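# Lay the towel flat, lengthwise forward, beside the basket

## Task

Spread the towel out flat on the table as a single layer so that, viewed from the robot, its long edges run straight forward toward the far side of the table. It must sit at least one finger-width in from every table edge, at least two finger-widths away from the basket's rim, and more than a hand-width away from each arm's column. The basket must stay upright with its entire base on the table, no more than three finger-widths from its starting spot, and turned roughly as it was. Finally release everything and move the arms away. The result only counts if it holds without the robot touching anything.

## Robot and tools

Robot: two 6-joint arms, left_arm and right_arm, each ending in a parallel two-finger gripper with a wrist camera. The base of left_arm sits at (0, +0.304, 0) m and the base of right_arm at (-0.003, -0.358, 0) m. Each base is turned slightly about z.

Scene frame: the origin is on the tabletop midway between the arms. +x points forward over the table, +z points up, and left_arm is on the +y side. The names left and right belong to the arms only, not to image sides. A gripper's fingers point along its own +z and close along its own y. The reported end_effector_position is the point between the pads, about 1 cm short of the fingertips. It can be slightly wrong, especially at long reach.

Joint order in every row and every per-joint list: waist (joint1), shoulder (joint2), elbow (joint3), wrist pitch (joint4), wrist yaw (joint5), wrist roll (joint6). Each joint is followed by the gripper number.

Stated ranges in rad: waist -2.618..3.054, shoulder 0.000..3.142, elbow 0.000..3.142, wrist pitch -1.571..1.571, wrist yaw -1.571..1.571, wrist roll -2.094..2.094. The true ends can differ by up to 0.036 rad.

execute_actions(actions): a list of up to 15 actions. Each action is a table of up to 15 rows, and each row lasts one control step (1/30 s). If the table has fewer than 15 rows, its final row is repeated for the remaining steps.

A row is a single flat list of 14 numbers, all in [-1, 1]. The first 7 belong to left_arm (six joints, then gripper) and the next 7 to right_arm. A row must always have all 14 numbers, even when only one arm moves.

The six joint numbers are offsets, not poses. Each is measured from that arm's angles at the start of the current action, not from the previous row. For the first action in a call, it is measured from the last reported angles. The scale is 1.0 = 1.202 rad for the waist, 1.258 for the shoulder, 1.238 for the elbow, 2.073 for wrist pitch, and 2.022 for wrist yaw and for wrist roll. So to stay still, send 0 for every joint.

The gripper number is absolute: +1 is fully open and -1 is closed. Whatever value closed the fingers must keep being sent to keep holding.

Refusals: if an action would push a joint more than 0.036 rad beyond its range, that action is rejected for both arms. If the first action fails this check, or any action is malformed, the whole call does nothing. An empty list just returns the current state and images.

move(target, speed, blocking): target is one 14-number row laid out as above. Its joint numbers are offsets from the Joint positions in the most recent result that printed them, not from the arm's current pose. All joints travel along paths that finish together, so grippers tend to trace curves. Paths take 0.5 to 10 s; a longer move stops short after 10 s. Paths do not slow for obstacles or for the other arm.

speed is in rad/s for the joint with the farthest to go: 0.01 to 2, default 0.5. Faster contact hits harder, and a target set well past a contact presses harder.

With blocking=false the result comes back after 0.5 s while the motion continues. Until a result shows the move has ended, execute_actions and new moves are refused; check it with wait(0) or call stop.

The result adds a move: line. It gives the outcome (done, off_target, moving, held, fault), limits=held or limits=none, and each arm's joint farthest from its target.

wait(seconds): 0 to 10 s. The arms hold their last command, and a running move continues. It returns early if the move ends.

stop(): brakes a running move. The arm needs room to brake, more when fast, but the fingers keep going.

zoom_image(camera, region): camera is one of cam_high, cam_low, cam_left_wrist or cam_right_wrist, all 504x504. region is [x0, y0, x1, y1] in pixels from the top-left, at most 504 by 504.

read_manual(section): returns only licence text, section "licences".

finished_scene(scene): pass the number of the scene you are ending. It is final, and the result reports success. Call it only after releasing the towel and backing the arms away.

Reading results: each gripper's pose is given as a position in m plus quat_wxyz, in the scene frame. The Joint positions block per arm lists six angles in rad plus the opening in m, from 0.093 (open) to 0.000 (closed). Joint velocities and torques are also printed.

grip_measured is the gripper motor's position on the -1..+1 scale. The pads meet near -0.94, and each mm of object width adds about 0.0208. It barely shows contact, because the fingers follow the motor through a spring.

Joint targets shows where the joints are currently being driven. Step readings list joint angles at some steps, and HELD marks an arm whose row was partly held back.

Other lines to watch for: "joint sent to its limit", "joint command not followed" (a clearance check altered targets), FAULT, MOTOR HOT and OVER-TEMPERATURE FAULT.

Motion limits: each step, the target may lead the measured angle by at most 0.202 (waist), 0.258 (shoulder), 0.238 (elbow), 0.573 (wrist pitch) or 0.522 (yaw, roll) rad. It is also scaled back if the gripper would jump more than 70 mm. Big moves therefore take several actions, and unfinished motion should be re-commanded. Friction can leave a joint up to about 0.031 rad off, so tiny commands may do nothing.

Cameras: cam_high looks down from above, cam_low looks from the front side, and there is one wrist camera per arm. Calibration values are given in the original setup and may be slightly off.

Avoid: dropping or flinging the towel, knocking the basket or anything else off the table, letting the arms collide or press on each other, hard slams or pushes into the table, and holding loads long enough to overheat motors. Something may briefly tug on whatever you hold, so grip firmly. The robot keeps executing its last command while you think.

Each tool is called after "Call:" in YAML: its name, and indented under it one key for each argument.

## Session

Call:
execute_actions:
  actions: []

Scene clock: 0.00 s.
left_arm: end_effector_position=(-0.0715, -0.1926, +0.1330) grip_measured=+0.988 end_effector_quat_wxyz=(+0.479, +0.786, +0.072, -0.384) | right_arm: end_effector_position=(+0.0806, -0.6948, +0.2639) grip_measured=+1.000 end_effector_quat_wxyz=(+0.350, -0.060, +0.681, -0.641)
Joint names: [waist, shoulder, elbow, wrist pitch, wrist yaw, wrist roll]
Joint positions: left_arm=[-1.331  1.887  0.919  0.663  0.613  0.982  0.093] | right_arm=[-1.732  1.057  0.423  0.717 -0.636 -1.109  0.093]
Joint velocities: left_arm=[-0.017 -0.007 -0.002  0.125 -0.022 -0.007  0.   ] | right_arm=[-0.022  0.002 -0.002  0.022  0.066 -0.007  0.   ]
Joint torques (N m, as the arm reports them, + toward a larger angle): no reading
Motor temperatures (°C, as the motors report them): left_arm=[16 18 18 19 17 18] | right_arm=[17 17 15 16 16 18]
Joint targets: left_arm=[-1.331 1.887 0.919 0.663 0.613 0.982] | right_arm=[-1.732 1.057 0.423 0.717 -0.636 -1.109]

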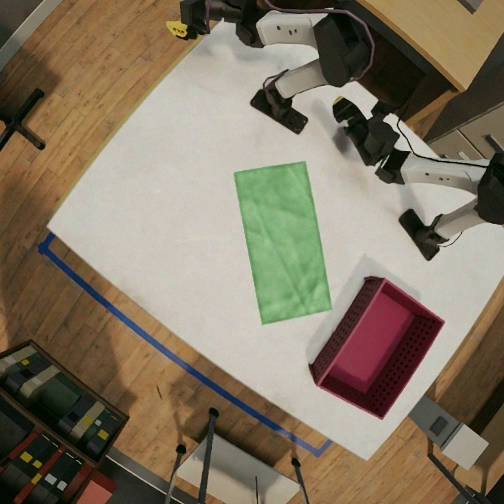

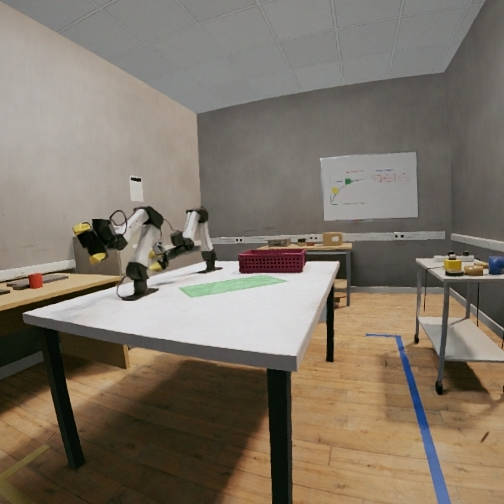

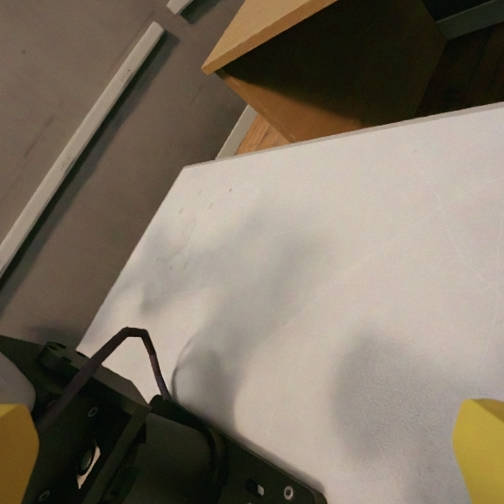

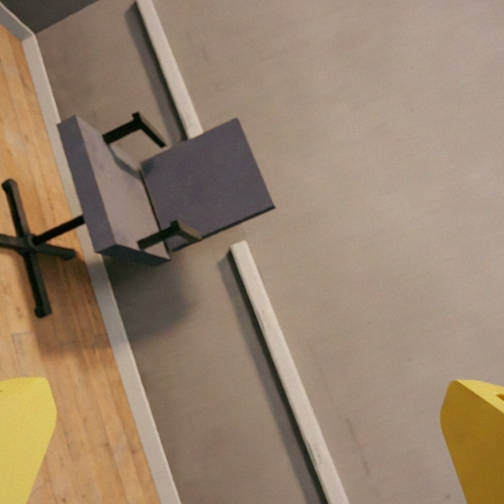

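Call:
zoom_image:
  camera: "cam_high"
  region: [190, 140, 390, 340]

Call:
zoom_image:
  camera: "cam_low"
  region: [160, 230, 320, 320]

Region (190, 140, 390, 340) of cam_high's 504x504 image, scaled by 2.520, with more detail than that image has.

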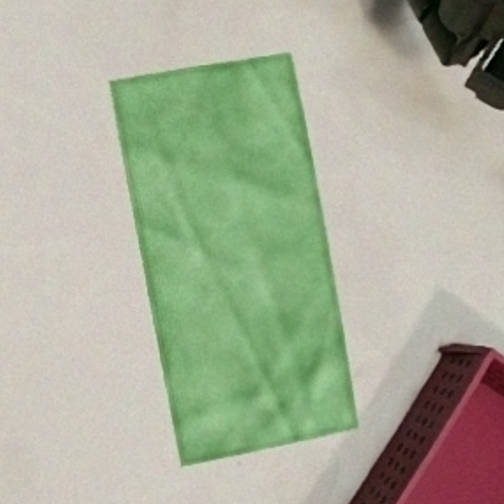

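Region (160, 230, 320, 320) of cam_low's 504x504 image, scaled by 3.150, with more detail than that image has; it fills the top 284 rows of this view, and the rest is white.

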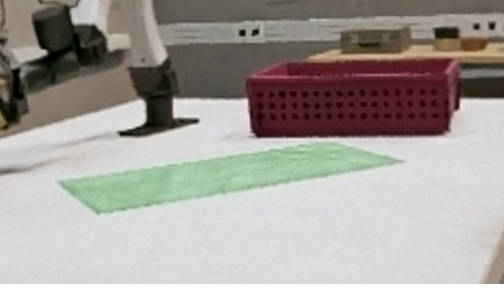

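Call:
move:
  target: [1,-1,-0.3,-0.32,-0.303,-0.486,1,0,0.4,0.8,-0.528,0.3145,0.5485,1]
  speed: 1

Call:
move:
  target: [0.7,-0.2,-0.1,0,0,0,1,1,0.3,0.4,0,0,0,1]
  speed: 1

Scene clock: 50.13 s.
left_arm: end_effector_position=(+0.2822, +0.2060, +0.3028) grip_measured=+0.989 end_effector_quat_wxyz=(+0.682, +0.124, +0.712, -0.115) | right_arm: end_effector_position=(-0.0253, -0.8316, +0.2746) grip_measured=+1.000 end_effector_quat_wxyz=(+0.342, +0.625, +0.603, -0.359)
Joint names: [waist, shoulder, elbow, wrist pitch, wrist yaw, wrist roll]
Joint positions: left_arm=[-0.141  0.638  0.568  0.026  0.009  0.006  0.093] | right_arm=[-1.732  1.547  1.387 -0.373 -0.007 -0.011  0.093]
Joint velocities: left_arm=[-0.017  0.007 -0.017 -0.051 -0.022 -0.037 -0.   ] | right_arm=[ 0.007 -0.012 -0.012 -0.022 -0.007  0.037  0.   ]
Joint torques (N m, as the arm reports them, + toward a larger angle): left_arm=[ 0.85 -0.46  5.94  1.91 -0.15 -0.1 ] | right_arm=[-0.48 -5.96 11.93  2.21  0.05  0.06]
Motor temperatures (°C, as the motors report them): left_arm=[16 29 24 28 17 18] | right_arm=[17 18 21 23 16 18]
Joint targets: left_arm=[-0.129 0.629 0.548 -0.000 -0.000 -0.001] | right_arm=[-1.732 1.560 1.413 -0.378 -0.000 -0.001]
move: off_target (left_arm, right_arm); limits=none; left_arm: farthest joint: the wrist pitch, 0.027 radians from its target (0.663 radians at the start); right_arm: farthest joint: the elbow, 0.026 radians from its target (0.990 radians at the start)
camera_calibration (this result's frames):
cam_left_wrist: T_world_to_cam=[[-0.326984, -0.944996, -0.00800559, 0.286188], [-0.429614, 0.156188, -0.889403, 0.396298], [0.841732, -0.287381, -0.457054, 0.0431403], [0, 0, 0, 1]] pos_world=[0.227521, 0.220947, 0.374477]
cam_right_wrist: T_world_to_cam=[[-0.99949, 0.0318971, -0.0014069, 0.000980044], [0.027104, 0.824358, -0.565419, 0.882787], [-0.0168754, -0.565169, -0.824803, -0.160369], [0, 0, 0, 1]] pos_world=[-0.0256538, -0.8184, 0.366873]

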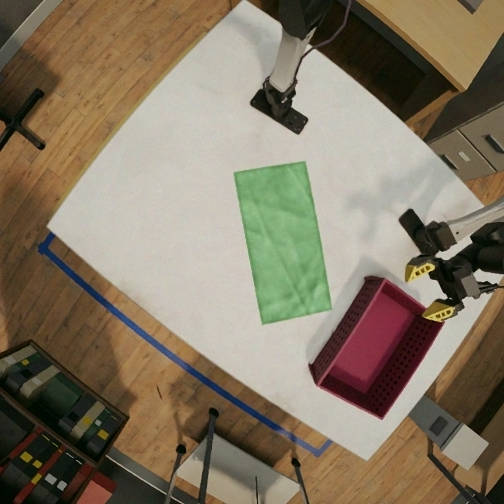

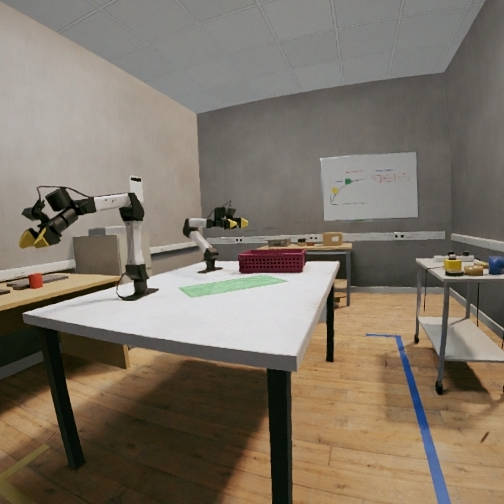

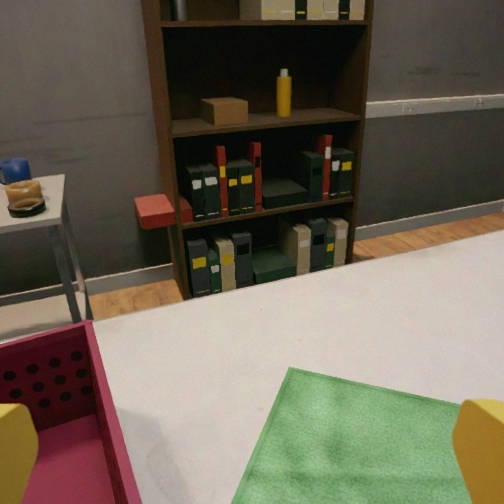

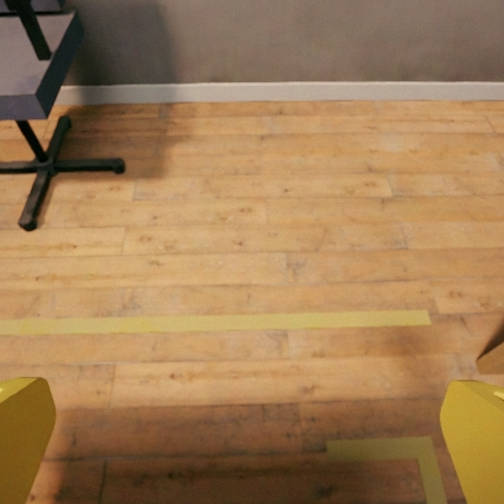

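Scene clock: 51.97 s.
left_arm: end_effector_position=(+0.2284, +0.4267, +0.3138) grip_measured=+0.989 end_effector_quat_wxyz=(+0.716, -0.161, +0.655, +0.181) | right_arm: end_effector_position=(+0.5270, -0.5866, +0.3049) grip_measured=+1.000 end_effector_quat_wxyz=(+0.526, +0.164, +0.827, -0.107)
Joint names: [waist, shoulder, elbow, wrist pitch, wrist yaw, wrist roll]
Joint positions: left_arm=[0.688 0.401 0.464 0.027 0.009 0.006 0.093] | right_arm=[-0.522  1.915  1.856 -0.378 -0.013 -0.011  0.093]
Joint velocities: left_arm=[ 0.007 -0.012 -0.012  0.022 -0.007  0.066 -0.001] | right_arm=[-0.017  0.012  0.002 -0.022 -0.066 -0.066  0.   ]
Joint torques (N m, as the arm reports them, + toward a larger angle): left_arm=[ 0.77  0.46  5.66  2.12 -0.03 -0.03] | right_arm=[-1.16 -9.36 11.81  2.39  0.04 -0.02]
Motor temperatures (°C, as the motors report them): left_arm=[16 29 24 28 17 18] | right_arm=[17 19 22 24 16 18]
Joint targets: left_arm=[0.700 0.386 0.444 0.027 0.009 0.006] | right_arm=[-0.530 1.924 1.882 -0.373 -0.007 -0.011]
move: off_target (right_arm); limits=none; left_arm: farthest joint: the elbow, 0.020 radians from its target (0.123 radians at the start); right_arm: farthest joint: the elbow, 0.026 radians from its target (0.495 radians at the start)
camera_calibration (this result's frames):
cam_left_wrist: T_world_to_cam=[[0.476038, -0.879385, -0.00838185, 0.265954], [-0.297378, -0.151996, -0.942584, 0.466529], [0.82762, 0.451198, -0.333865, -0.19365], [0, 0, 0, 1]] pos_world=[0.1724, 0.392161, 0.377318]
cam_right_wrist: T_world_to_cam=[[-0.377802, -0.925884, -0.00208783, -0.344078], [-0.709599, 0.290995, -0.641709, 0.781569], [0.594756, -0.240957, -0.766945, -0.137344], [0, 0, 0, 1]] pos_world=[0.506293, -0.579104, 0.395487]

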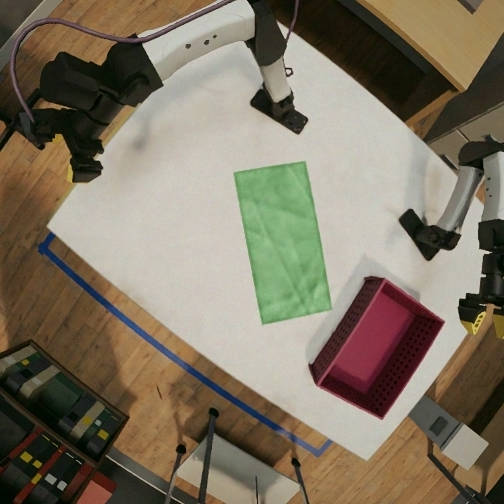

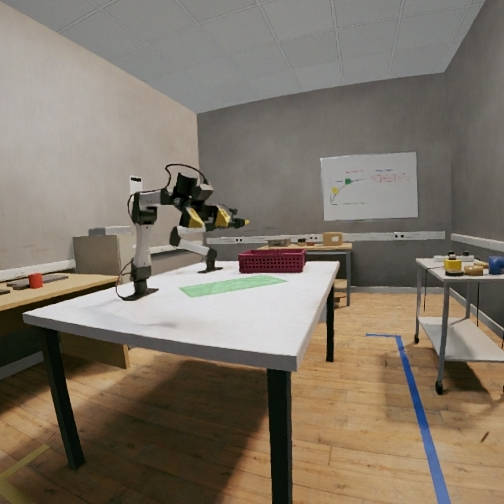

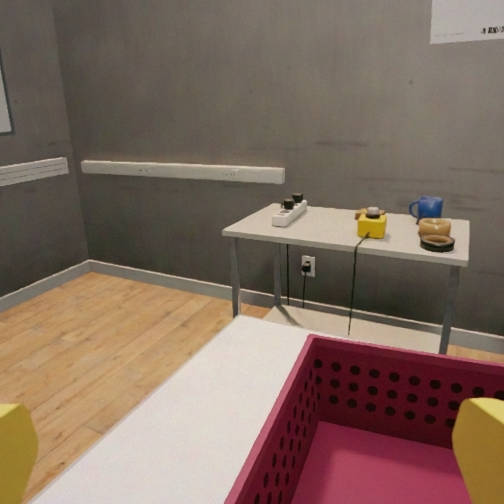

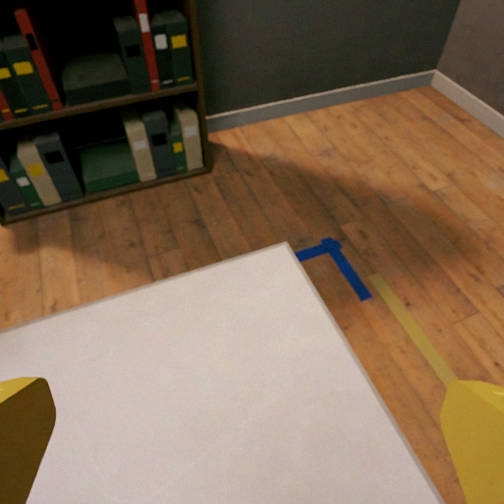

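Call:
move:
  target: [0,0,0,0,0,0,1,0.863,0.585,0.39,0,0.006,0.005,1]
  speed: 0.8

Scene clock: 60.10 s.
left_arm: end_effector_position=(+0.2284, +0.4267, +0.3138) grip_measured=+0.989 end_effector_quat_wxyz=(+0.716, -0.161, +0.655, +0.181) | right_arm: end_effector_position=(+0.5510, +0.0451, +0.0486) grip_measured=+1.000 end_effector_quat_wxyz=(+0.388, -0.288, +0.867, +0.126)
Joint names: [waist, shoulder, elbow, wrist pitch, wrist yaw, wrist roll]
Joint positions: left_arm=[0.688 0.401 0.464 0.027 0.009 0.006 0.093] | right_arm=[ 0.518  2.657  2.314 -0.387 -0.005 -0.011  0.093]
Joint velocities: left_arm=[-0.027 -0.012  0.002  0.007 -0.007 -0.007 -0.001] | right_arm=[-0.017  0.007  0.002  0.007 -0.11   0.037  0.   ]
Joint torques (N m, as the arm reports them, + toward a larger angle): left_arm=[-0.15  1.48  7.13  2.17 -0.11 -0.03] | right_arm=[ -0.61 -14.94  11.66   2.14   0.04   0.08]
Motor temperatures (°C, as the motors report them): left_arm=[16 27 25 29 17 18] | right_arm=[17 22 23 25 16 18]
Joint targets: left_arm=[0.688 0.401 0.464 0.027 0.009 0.006] | right_arm=[0.516 2.651 2.339 -0.378 -0.001 -0.001]
move: off_target (right_arm); limits=none; left_arm: farthest joint: the waist, 0.000 radians from its target (0.000 radians at the start); right_arm: farthest joint: the elbow, 0.025 radians from its target (0.483 radians at the start)
camera_calibration (this result's frames):
cam_left_wrist: T_world_to_cam=[[0.476038, -0.879385, -0.00838185, 0.265954], [-0.297378, -0.151996, -0.942584, 0.466529], [0.82762, 0.451198, -0.333865, -0.19365], [0, 0, 0, 1]] pos_world=[0.1724, 0.392161, 0.377318]
cam_right_wrist: T_world_to_cam=[[0.600308, -0.799761, -0.00370177, -0.295192], [-0.736579, -0.551068, -0.392144, 0.491081], [0.311581, 0.238133, -0.919897, -0.0541604], [0, 0, 0, 1]] pos_world=[0.555802, 0.0474333, 0.14166]

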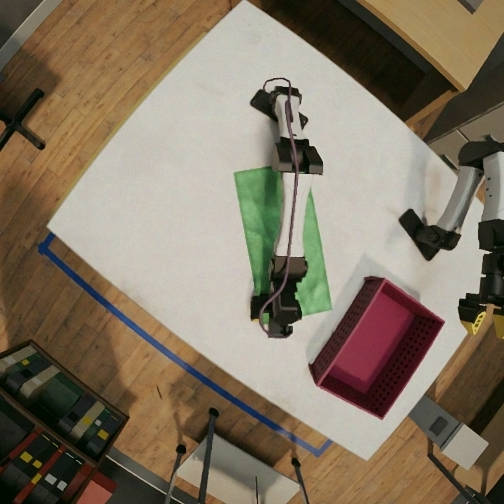

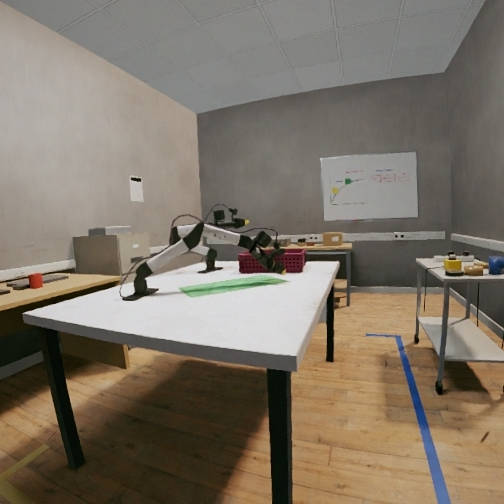

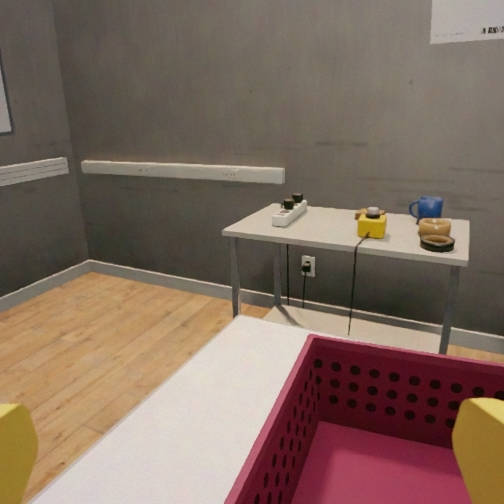

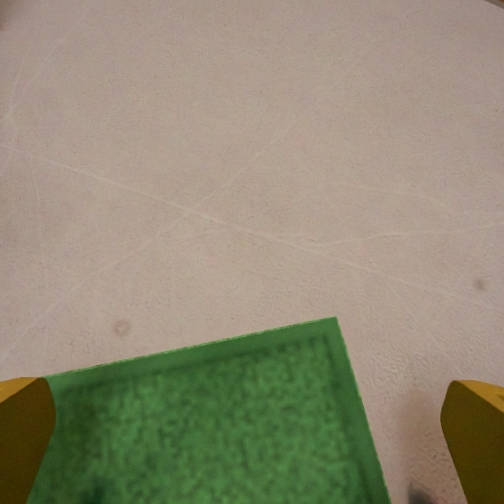

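Call:
execute_actions:
  actions:
    - [[0,0,0,0,0,0,1,0.035,0,0.02,0.004,0,0,1]]
    - [[0,0,0,0,0,0,1,0,0.02,0.02,0.004,0,0,1]]
    - [[0,0,0,0,0,0,1,0,0.02,0.02,0.004,0,0,1]]

Scene clock: 73.27 s.
left_arm: end_effector_position=(+0.2284, +0.4267, +0.3138) grip_measured=+0.989 end_effector_quat_wxyz=(+0.716, -0.161, +0.655, +0.181) | right_arm: end_effector_position=(+0.5309, +0.0670, +0.0242) grip_measured=+1.000 end_effector_quat_wxyz=(+0.370, -0.309, +0.867, +0.129)
Joint names: [waist, shoulder, elbow, wrist pitch, wrist yaw, wrist roll]
Joint positions: left_arm=[0.688 0.401 0.464 0.027 0.009 0.006 0.093] | right_arm=[ 0.561  2.694  2.314 -0.386 -0.004 -0.011  0.093]
Joint velocities: left_arm=[-0.002 -0.012 -0.017 -0.066 -0.007 -0.037 -0.001] | right_arm=[-0.002 -0.007 -0.017 -0.007 -0.051 -0.007  0.   ]
Joint torques (N m, as the arm reports them, + toward a larger angle): left_arm=[-0.12  1.57  6.83  2.16 -0.1  -0.01] | right_arm=[ -0.51 -14.13  11.56   2.09   0.    -0.02]
Motor temperatures (°C, as the motors report them): left_arm=[16 25 26 30 17 18] | right_arm=[17 32 25 25 16 18]
Joint targets: left_arm=[0.688 0.401 0.464 0.027 0.009 0.006] | right_arm=[0.561 2.701 2.338 -0.378 -0.004 -0.011]
Step readings (joint positions; steps 1 to 15: 1st action; 16 to 30: 2nd action; 31 to 45: 3rd action):
0: left_arm=[0.688 0.401 0.464 0.027 0.009 0.006] | right_arm=[0.518 2.657 2.314 -0.387 -0.005 -0.011]
1: left_arm=[0.688 0.401 0.464 0.027 0.009 0.006] | right_arm=[0.520 2.657 2.314 -0.387 -0.004 -0.011]
2: left_arm=[0.688 0.401 0.464 0.027 0.009 0.006] | right_arm=[0.522 2.657 2.314 -0.387 -0.003 -0.011]
4: left_arm=[0.688 0.401 0.464 0.027 0.009 0.006] | right_arm=[0.533 2.657 2.314 -0.387 -0.003 -0.011]
8: left_arm=[0.688 0.401 0.464 0.027 0.009 0.006] | right_arm=[0.556 2.657 2.314 -0.387 -0.003 -0.011]
15: left_arm=[0.688 0.401 0.464 0.027 0.009 0.006] | right_arm=[0.561 2.657 2.314 -0.387 -0.004 -0.011]
16: left_arm=[0.688 0.401 0.464 0.027 0.009 0.006] | right_arm=[0.561 2.658 2.314 -0.387 -0.004 -0.011]
17: left_arm=[0.688 0.401 0.464 0.027 0.009 0.006] | right_arm=[0.561 2.659 2.314 -0.386 -0.004 -0.011]
19: left_arm=[0.688 0.401 0.464 0.027 0.009 0.006] | right_arm=[0.561 2.664 2.314 -0.386 -0.004 -0.011]
23: left_arm=[0.688 0.401 0.464 0.027 0.009 0.006] | right_arm=[0.561 2.674 2.314 -0.386 -0.004 -0.011]
30: left_arm=[0.688 0.401 0.464 0.027 0.009 0.006] | right_arm=[0.561 2.676 2.314 -0.386 -0.004 -0.011]
31: left_arm=[0.688 0.401 0.464 0.027 0.009 0.006] | right_arm=[0.561 2.677 2.314 -0.386 -0.004 -0.011]
32: left_arm=[0.688 0.401 0.464 0.027 0.009 0.006] | right_arm=[0.561 2.678 2.314 -0.386 -0.004 -0.011]
34: left_arm=[0.688 0.401 0.464 0.027 0.009 0.006] | right_arm=[0.561 2.683 2.314 -0.386 -0.004 -0.011]
38: left_arm=[0.688 0.401 0.464 0.027 0.009 0.006] | right_arm=[0.561 2.692 2.314 -0.386 -0.004 -0.011]
45: Joint positions above
camera_calibration (this result's frames):
cam_left_wrist: T_world_to_cam=[[0.476038, -0.879385, -0.00838185, 0.265954], [-0.297378, -0.151996, -0.942584, 0.466529], [0.82762, 0.451198, -0.333865, -0.19365], [0, 0, 0, 1]] pos_world=[0.1724, 0.392161, 0.377318]
cam_right_wrist: T_world_to_cam=[[0.633973, -0.773346, -0.00373296, -0.285341], [-0.722779, -0.590788, -0.358553, 0.473277], [0.27508, 0.230011, -0.933502, -0.0553259], [0, 0, 0, 1]] pos_world=[0.538192, 0.0716648, 0.116983]

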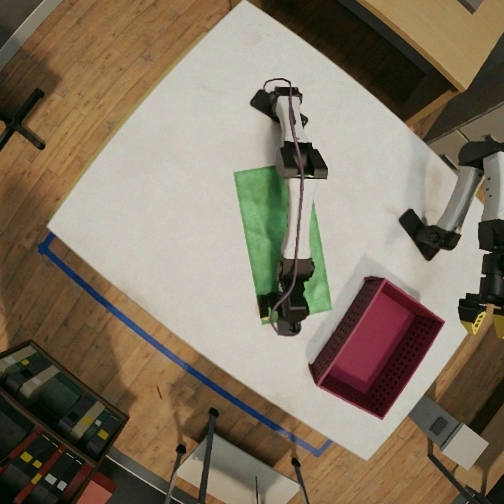

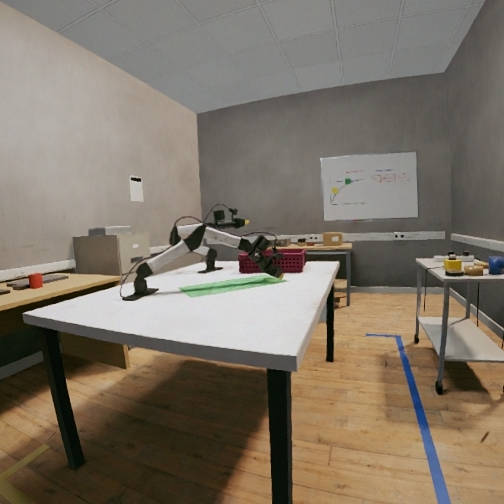

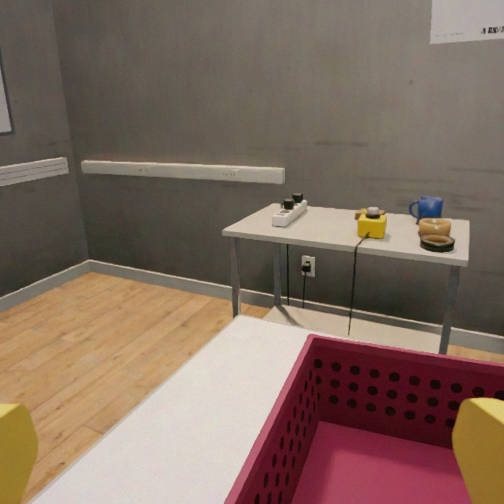

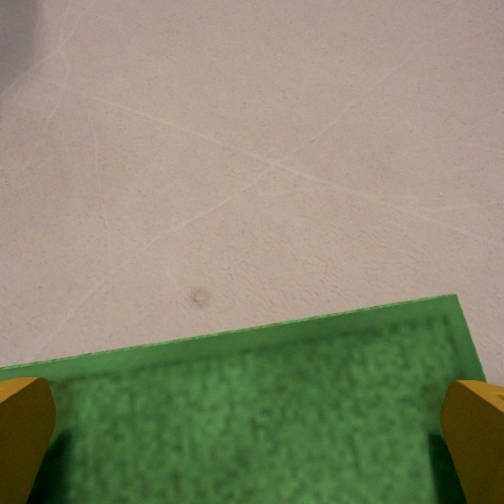

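Call:
move:
  target: [0,0,0,0,0,0,1,0,0.055,0,0,0,0,1]
  speed: 0.07

Call:
move:
  target: [0,0,0,0,0,0,1,-0.15,0.045,0,0,0,0,1]
  speed: 0.1

Scene clock: 82.73 s.
left_arm: end_effector_position=(+0.2284, +0.4267, +0.3138) grip_measured=+0.989 end_effector_quat_wxyz=(+0.716, -0.161, +0.655, +0.181) | right_arm: end_effector_position=(+0.5318, +0.0677, +0.0104) grip_measured=+1.000 end_effector_quat_wxyz=(+0.367, -0.309, +0.868, +0.128)
Joint names: [waist, shoulder, elbow, wrist pitch, wrist yaw, wrist roll]
Joint positions: left_arm=[0.688 0.401 0.464 0.027 0.009 0.006 0.093] | right_arm=[ 0.561  2.721  2.314 -0.365 -0.004 -0.011  0.093]
Joint velocities: left_arm=[-0.007 -0.007  0.012 -0.022  0.037 -0.022 -0.   ] | right_arm=[ 0.002 -0.007  0.002 -0.007 -0.051 -0.007  0.   ]
Joint torques (N m, as the arm reports them, + toward a larger angle): left_arm=[-0.09  1.41  7.14  2.15 -0.05  0.01] | right_arm=[ -0.49 -11.75   9.32   1.77   0.01  -0.02]
Motor temperatures (°C, as the motors report them): left_arm=[16 24 27 31 17 18] | right_arm=[17 36 26 25 16 18]
Joint targets: left_arm=[0.688 0.401 0.464 0.027 0.009 0.006] | right_arm=[0.561 2.764 2.314 -0.386 -0.004 -0.011]
move: off_target (right_arm); limits=none; left_arm: farthest joint: the waist, 0.000 radians from its target (0.000 radians at the start); right_arm: farthest joint: the shoulder, 0.043 radians from its target (0.069 radians at the start)
camera_calibration (this result's frames):
cam_left_wrist: T_world_to_cam=[[0.476038, -0.879385, -0.00838185, 0.265954], [-0.297378, -0.151996, -0.942584, 0.466529], [0.82762, 0.451198, -0.333865, -0.19365], [0, 0, 0, 1]] pos_world=[0.1724, 0.392161, 0.377318]
cam_right_wrist: T_world_to_cam=[[0.633958, -0.773358, -0.00380653, -0.285398], [-0.724162, -0.591888, -0.353919, 0.470114], [0.271453, 0.227126, -0.935268, -0.0663832], [0, 0, 0, 1]] pos_world=[0.539389, 0.0726172, 0.10321]

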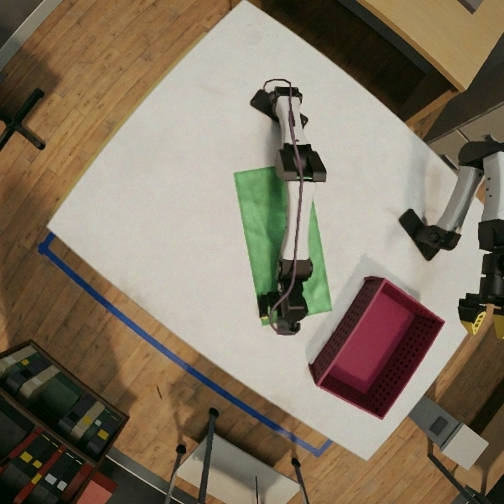

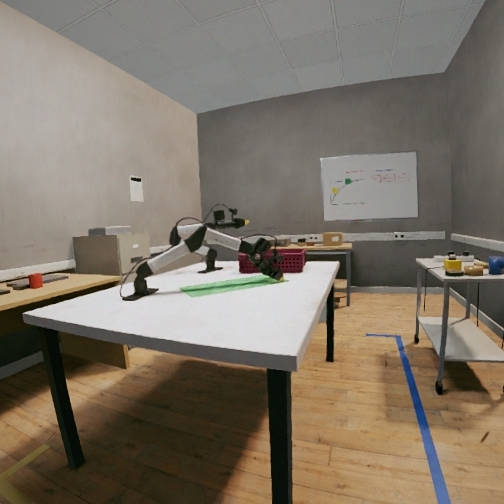

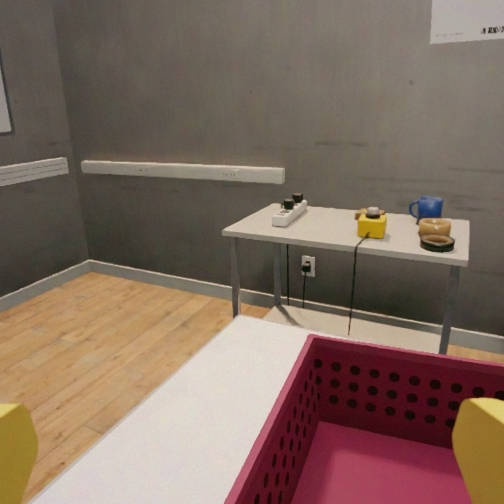

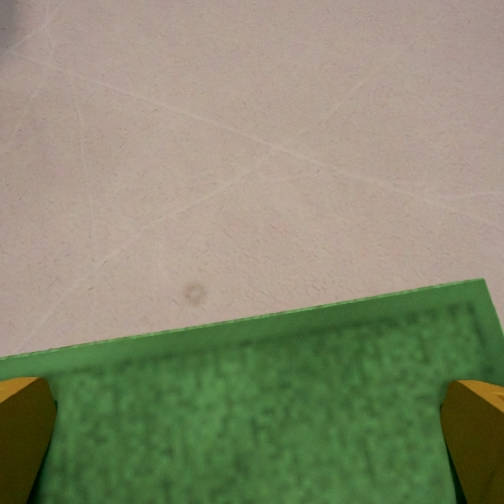

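Scene clock: 84.90 s.
left_arm: end_effector_position=(+0.2284, +0.4267, +0.3138) grip_measured=+0.989 end_effector_quat_wxyz=(+0.716, -0.161, +0.655, +0.181) | right_arm: end_effector_position=(+0.5987, -0.0205, +0.0104) grip_measured=+1.000 end_effector_quat_wxyz=(+0.390, -0.237, +0.883, +0.106)
Joint names: [waist, shoulder, elbow, wrist pitch, wrist yaw, wrist roll]
Joint positions: left_arm=[0.688 0.401 0.464 0.027 0.009 0.006 0.093] | right_arm=[ 0.397  2.733  2.314 -0.319 -0.014 -0.011  0.093]
Joint velocities: left_arm=[-0.007 -0.012  0.007  0.007  0.037 -0.037 -0.001] | right_arm=[-0.017  0.002  0.002  0.037  0.022  0.007  0.   ]
Joint torques (N m, as the arm reports them, + toward a larger angle): left_arm=[-0.05  1.55  6.94  2.12 -0.07 -0.06] | right_arm=[ -1.79 -11.75   9.35   1.55   0.14  -0.03]
Motor temperatures (°C, as the motors report them): left_arm=[16 23 27 31 17 18] | right_arm=[17 37 26 25 16 18]
Joint targets: left_arm=[0.688 0.401 0.464 0.027 0.009 0.006] | right_arm=[0.381 2.777 2.314 -0.365 -0.004 -0.011]
move: off_target (right_arm); limits=none; left_arm: farthest joint: the waist, 0.000 radians from its target (0.000 radians at the start); right_arm: farthest joint: the wrist pitch, 0.046 radians from its target (0.000 radians at the start)
camera_calibration (this result's frames):
cam_left_wrist: T_world_to_cam=[[0.476038, -0.879385, -0.00838185, 0.265954], [-0.297378, -0.151996, -0.942584, 0.466529], [0.82762, 0.451198, -0.333865, -0.19365], [0, 0, 0, 1]] pos_world=[0.1724, 0.392161, 0.377318]
cam_right_wrist: T_world_to_cam=[[0.506156, -0.862381, -0.0102367, -0.321268], [-0.797861, -0.463715, -0.38521, 0.513456], [0.327451, 0.203144, -0.922772, -0.0987154], [0, 0, 0, 1]] pos_world=[0.604602, -0.0189049, 0.103408]

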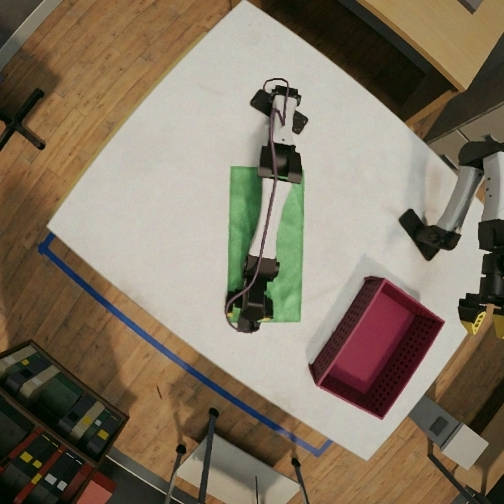

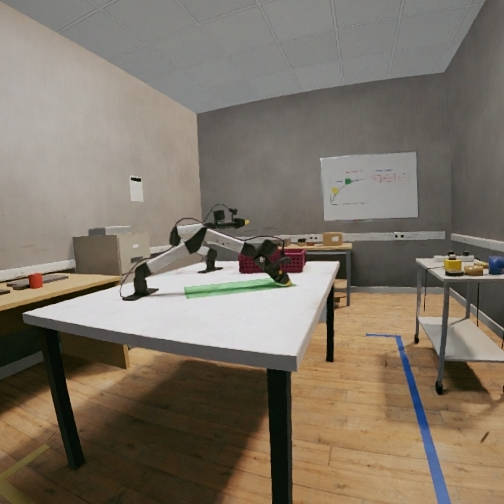

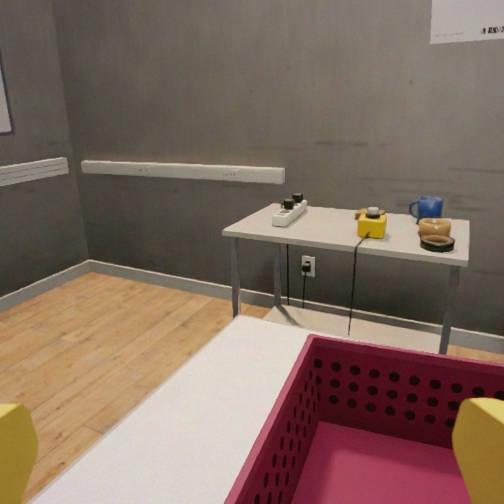

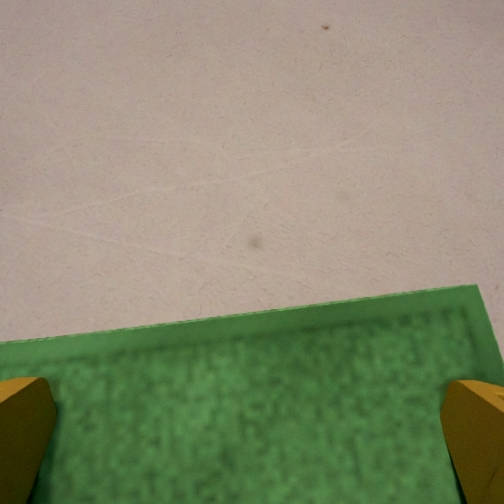

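The towel slides flat under the fingertips, so I'll continue the swing.

Call:
move:
  target: [0,0,0,0,0,0,1,-0.18,0.035,0,-0.025,0,0,1]
  speed: 0.12

Call:
move:
  target: [0,0,0,0,0,0,1,-0.17,0.035,0,-0.025,0,0,1]
  speed: 0.12

Scene clock: 95.53 s.
left_arm: end_effector_position=(+0.2284, +0.4267, +0.3138) grip_measured=+0.989 end_effector_quat_wxyz=(+0.716, -0.161, +0.655, +0.181) | right_arm: end_effector_position=(+0.6541, -0.1459, +0.0106) grip_measured=+1.000 end_effector_quat_wxyz=(+0.400, -0.149, +0.902, +0.069)
Joint names: [waist, shoulder, elbow, wrist pitch, wrist yaw, wrist roll]
Joint positions: left_arm=[0.688 0.401 0.464 0.027 0.009 0.006 0.093] | right_arm=[ 0.197  2.734  2.314 -0.315 -0.021 -0.011  0.093]
Joint velocities: left_arm=[ 0.007 -0.007  0.002  0.022 -0.037 -0.022 -0.   ] | right_arm=[ 0.002 -0.007  0.007 -0.037 -0.022 -0.051  0.   ]
Joint torques (N m, as the arm reports them, + toward a larger angle): left_arm=[-0.13  1.4   7.13  2.14 -0.03  0.  ] | right_arm=[ -1.67 -11.87   9.35   1.45   0.07  -0.03]
Motor temperatures (°C, as the motors report them): left_arm=[16 22 28 32 17 18] | right_arm=[17 39 26 24 16 18]
Joint targets: left_arm=[0.688 0.401 0.464 0.027 0.009 0.006] | right_arm=[0.181 2.777 2.314 -0.371 -0.014 -0.011]
move: off_target (right_arm); limits=none; left_arm: farthest joint: the waist, 0.000 radians from its target (0.000 radians at the start); right_arm: farthest joint: the wrist pitch, 0.056 radians from its target (0.052 radians at the start)
camera_calibration (this result's frames):
cam_left_wrist: T_world_to_cam=[[0.476038, -0.879385, -0.00838185, 0.265954], [-0.297378, -0.151996, -0.942584, 0.466529], [0.82762, 0.451198, -0.333865, -0.19365], [0, 0, 0, 1]] pos_world=[0.1724, 0.392161, 0.377318]
cam_right_wrist: T_world_to_cam=[[0.328677, -0.944331, -0.0145157, -0.353324], [-0.872238, -0.297619, -0.388103, 0.572492], [0.362178, 0.140222, -0.921502, -0.123118], [0, 0, 0, 1]] pos_world=[0.660069, -0.146006, 0.103604]

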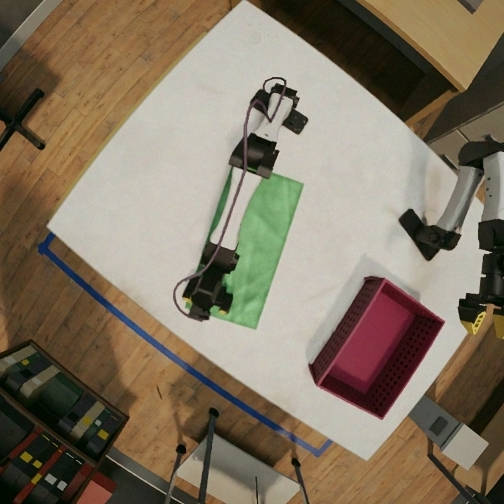

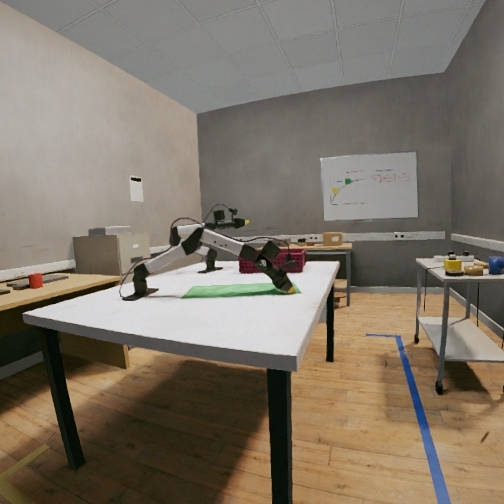

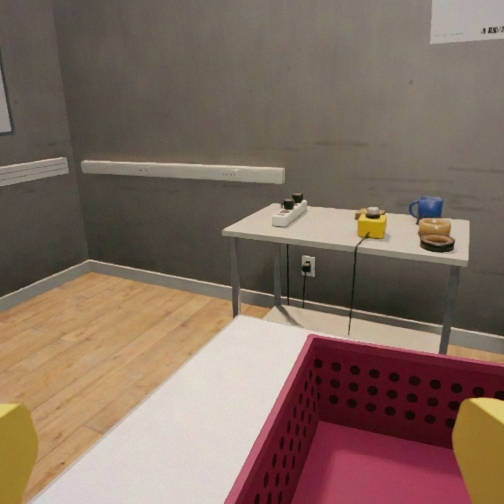

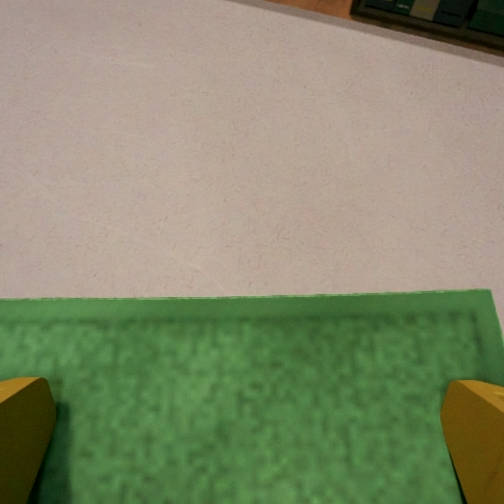

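Scene clock: 97.57 s.
left_arm: end_effector_position=(+0.2284, +0.4267, +0.3138) grip_measured=+0.989 end_effector_quat_wxyz=(+0.716, -0.161, +0.655, +0.181) | right_arm: end_effector_position=(+0.6827, -0.2717, +0.0106) grip_measured=+1.000 end_effector_quat_wxyz=(+0.406, -0.065, +0.911, +0.034)
Joint names: [waist, shoulder, elbow, wrist pitch, wrist yaw, wrist roll]
Joint positions: left_arm=[0.688 0.401 0.464 0.027 0.009 0.006 0.093] | right_arm=[ 0.009  2.735  2.314 -0.311 -0.025 -0.011  0.093]
Joint velocities: left_arm=[-0.017 -0.017 -0.007 -0.007  0.022 -0.022  0.001] | right_arm=[-0.007  0.012 -0.017  0.037  0.022  0.051  0.   ]
Joint torques (N m, as the arm reports them, + toward a larger angle): left_arm=[ 0.05  1.42  6.97  2.14 -0.09 -0.05] | right_arm=[ -1.8  -11.87   9.36   1.46   0.02  -0.01]
Motor temperatures (°C, as the motors report them): left_arm=[16 22 28 32 17 18] | right_arm=[17 39 26 24 16 18]
Joint targets: left_arm=[0.688 0.401 0.464 0.027 0.009 0.006] | right_arm=[-0.007 2.777 2.314 -0.367 -0.021 -0.011]
move: off_target (right_arm); limits=none; left_arm: farthest joint: the waist, 0.000 radians from its target (0.000 radians at the start); right_arm: farthest joint: the wrist pitch, 0.056 radians from its target (0.052 radians at the start)
camera_calibration (this result's frames):
cam_left_wrist: T_world_to_cam=[[0.476038, -0.879385, -0.00838185, 0.265954], [-0.297378, -0.151996, -0.942584, 0.466529], [0.82762, 0.451198, -0.333865, -0.19365], [0, 0, 0, 1]] pos_world=[0.1724, 0.392161, 0.377318]
cam_right_wrist: T_world_to_cam=[[0.14974, -0.988571, -0.0174784, -0.371262], [-0.910872, -0.131052, -0.391327, 0.631728], [0.384564, 0.074518, -0.920085, -0.14894], [0, 0, 0, 1]] pos_world=[0.688294, -0.273131, 0.103686]

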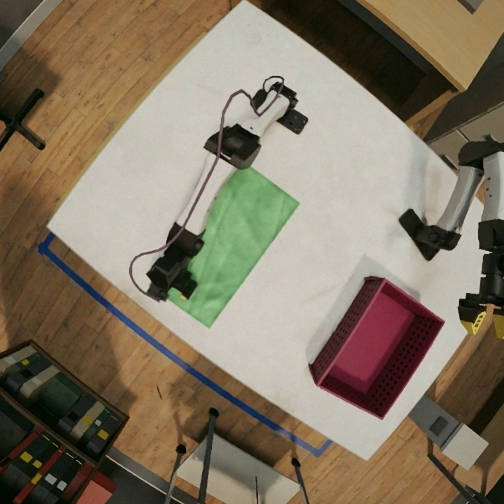

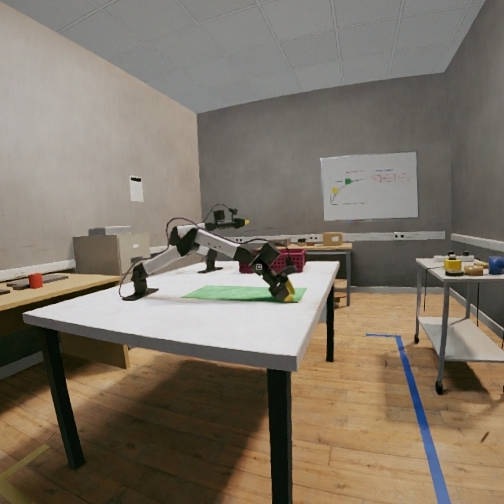

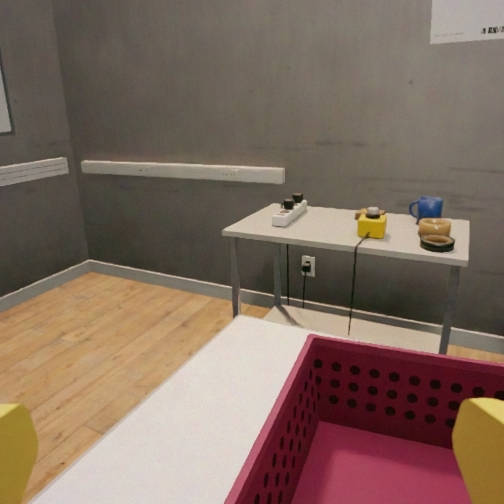

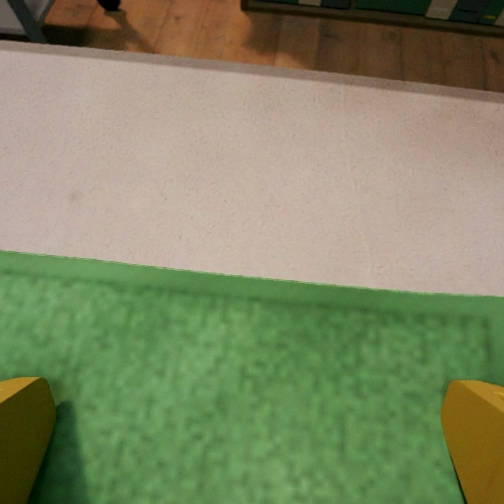

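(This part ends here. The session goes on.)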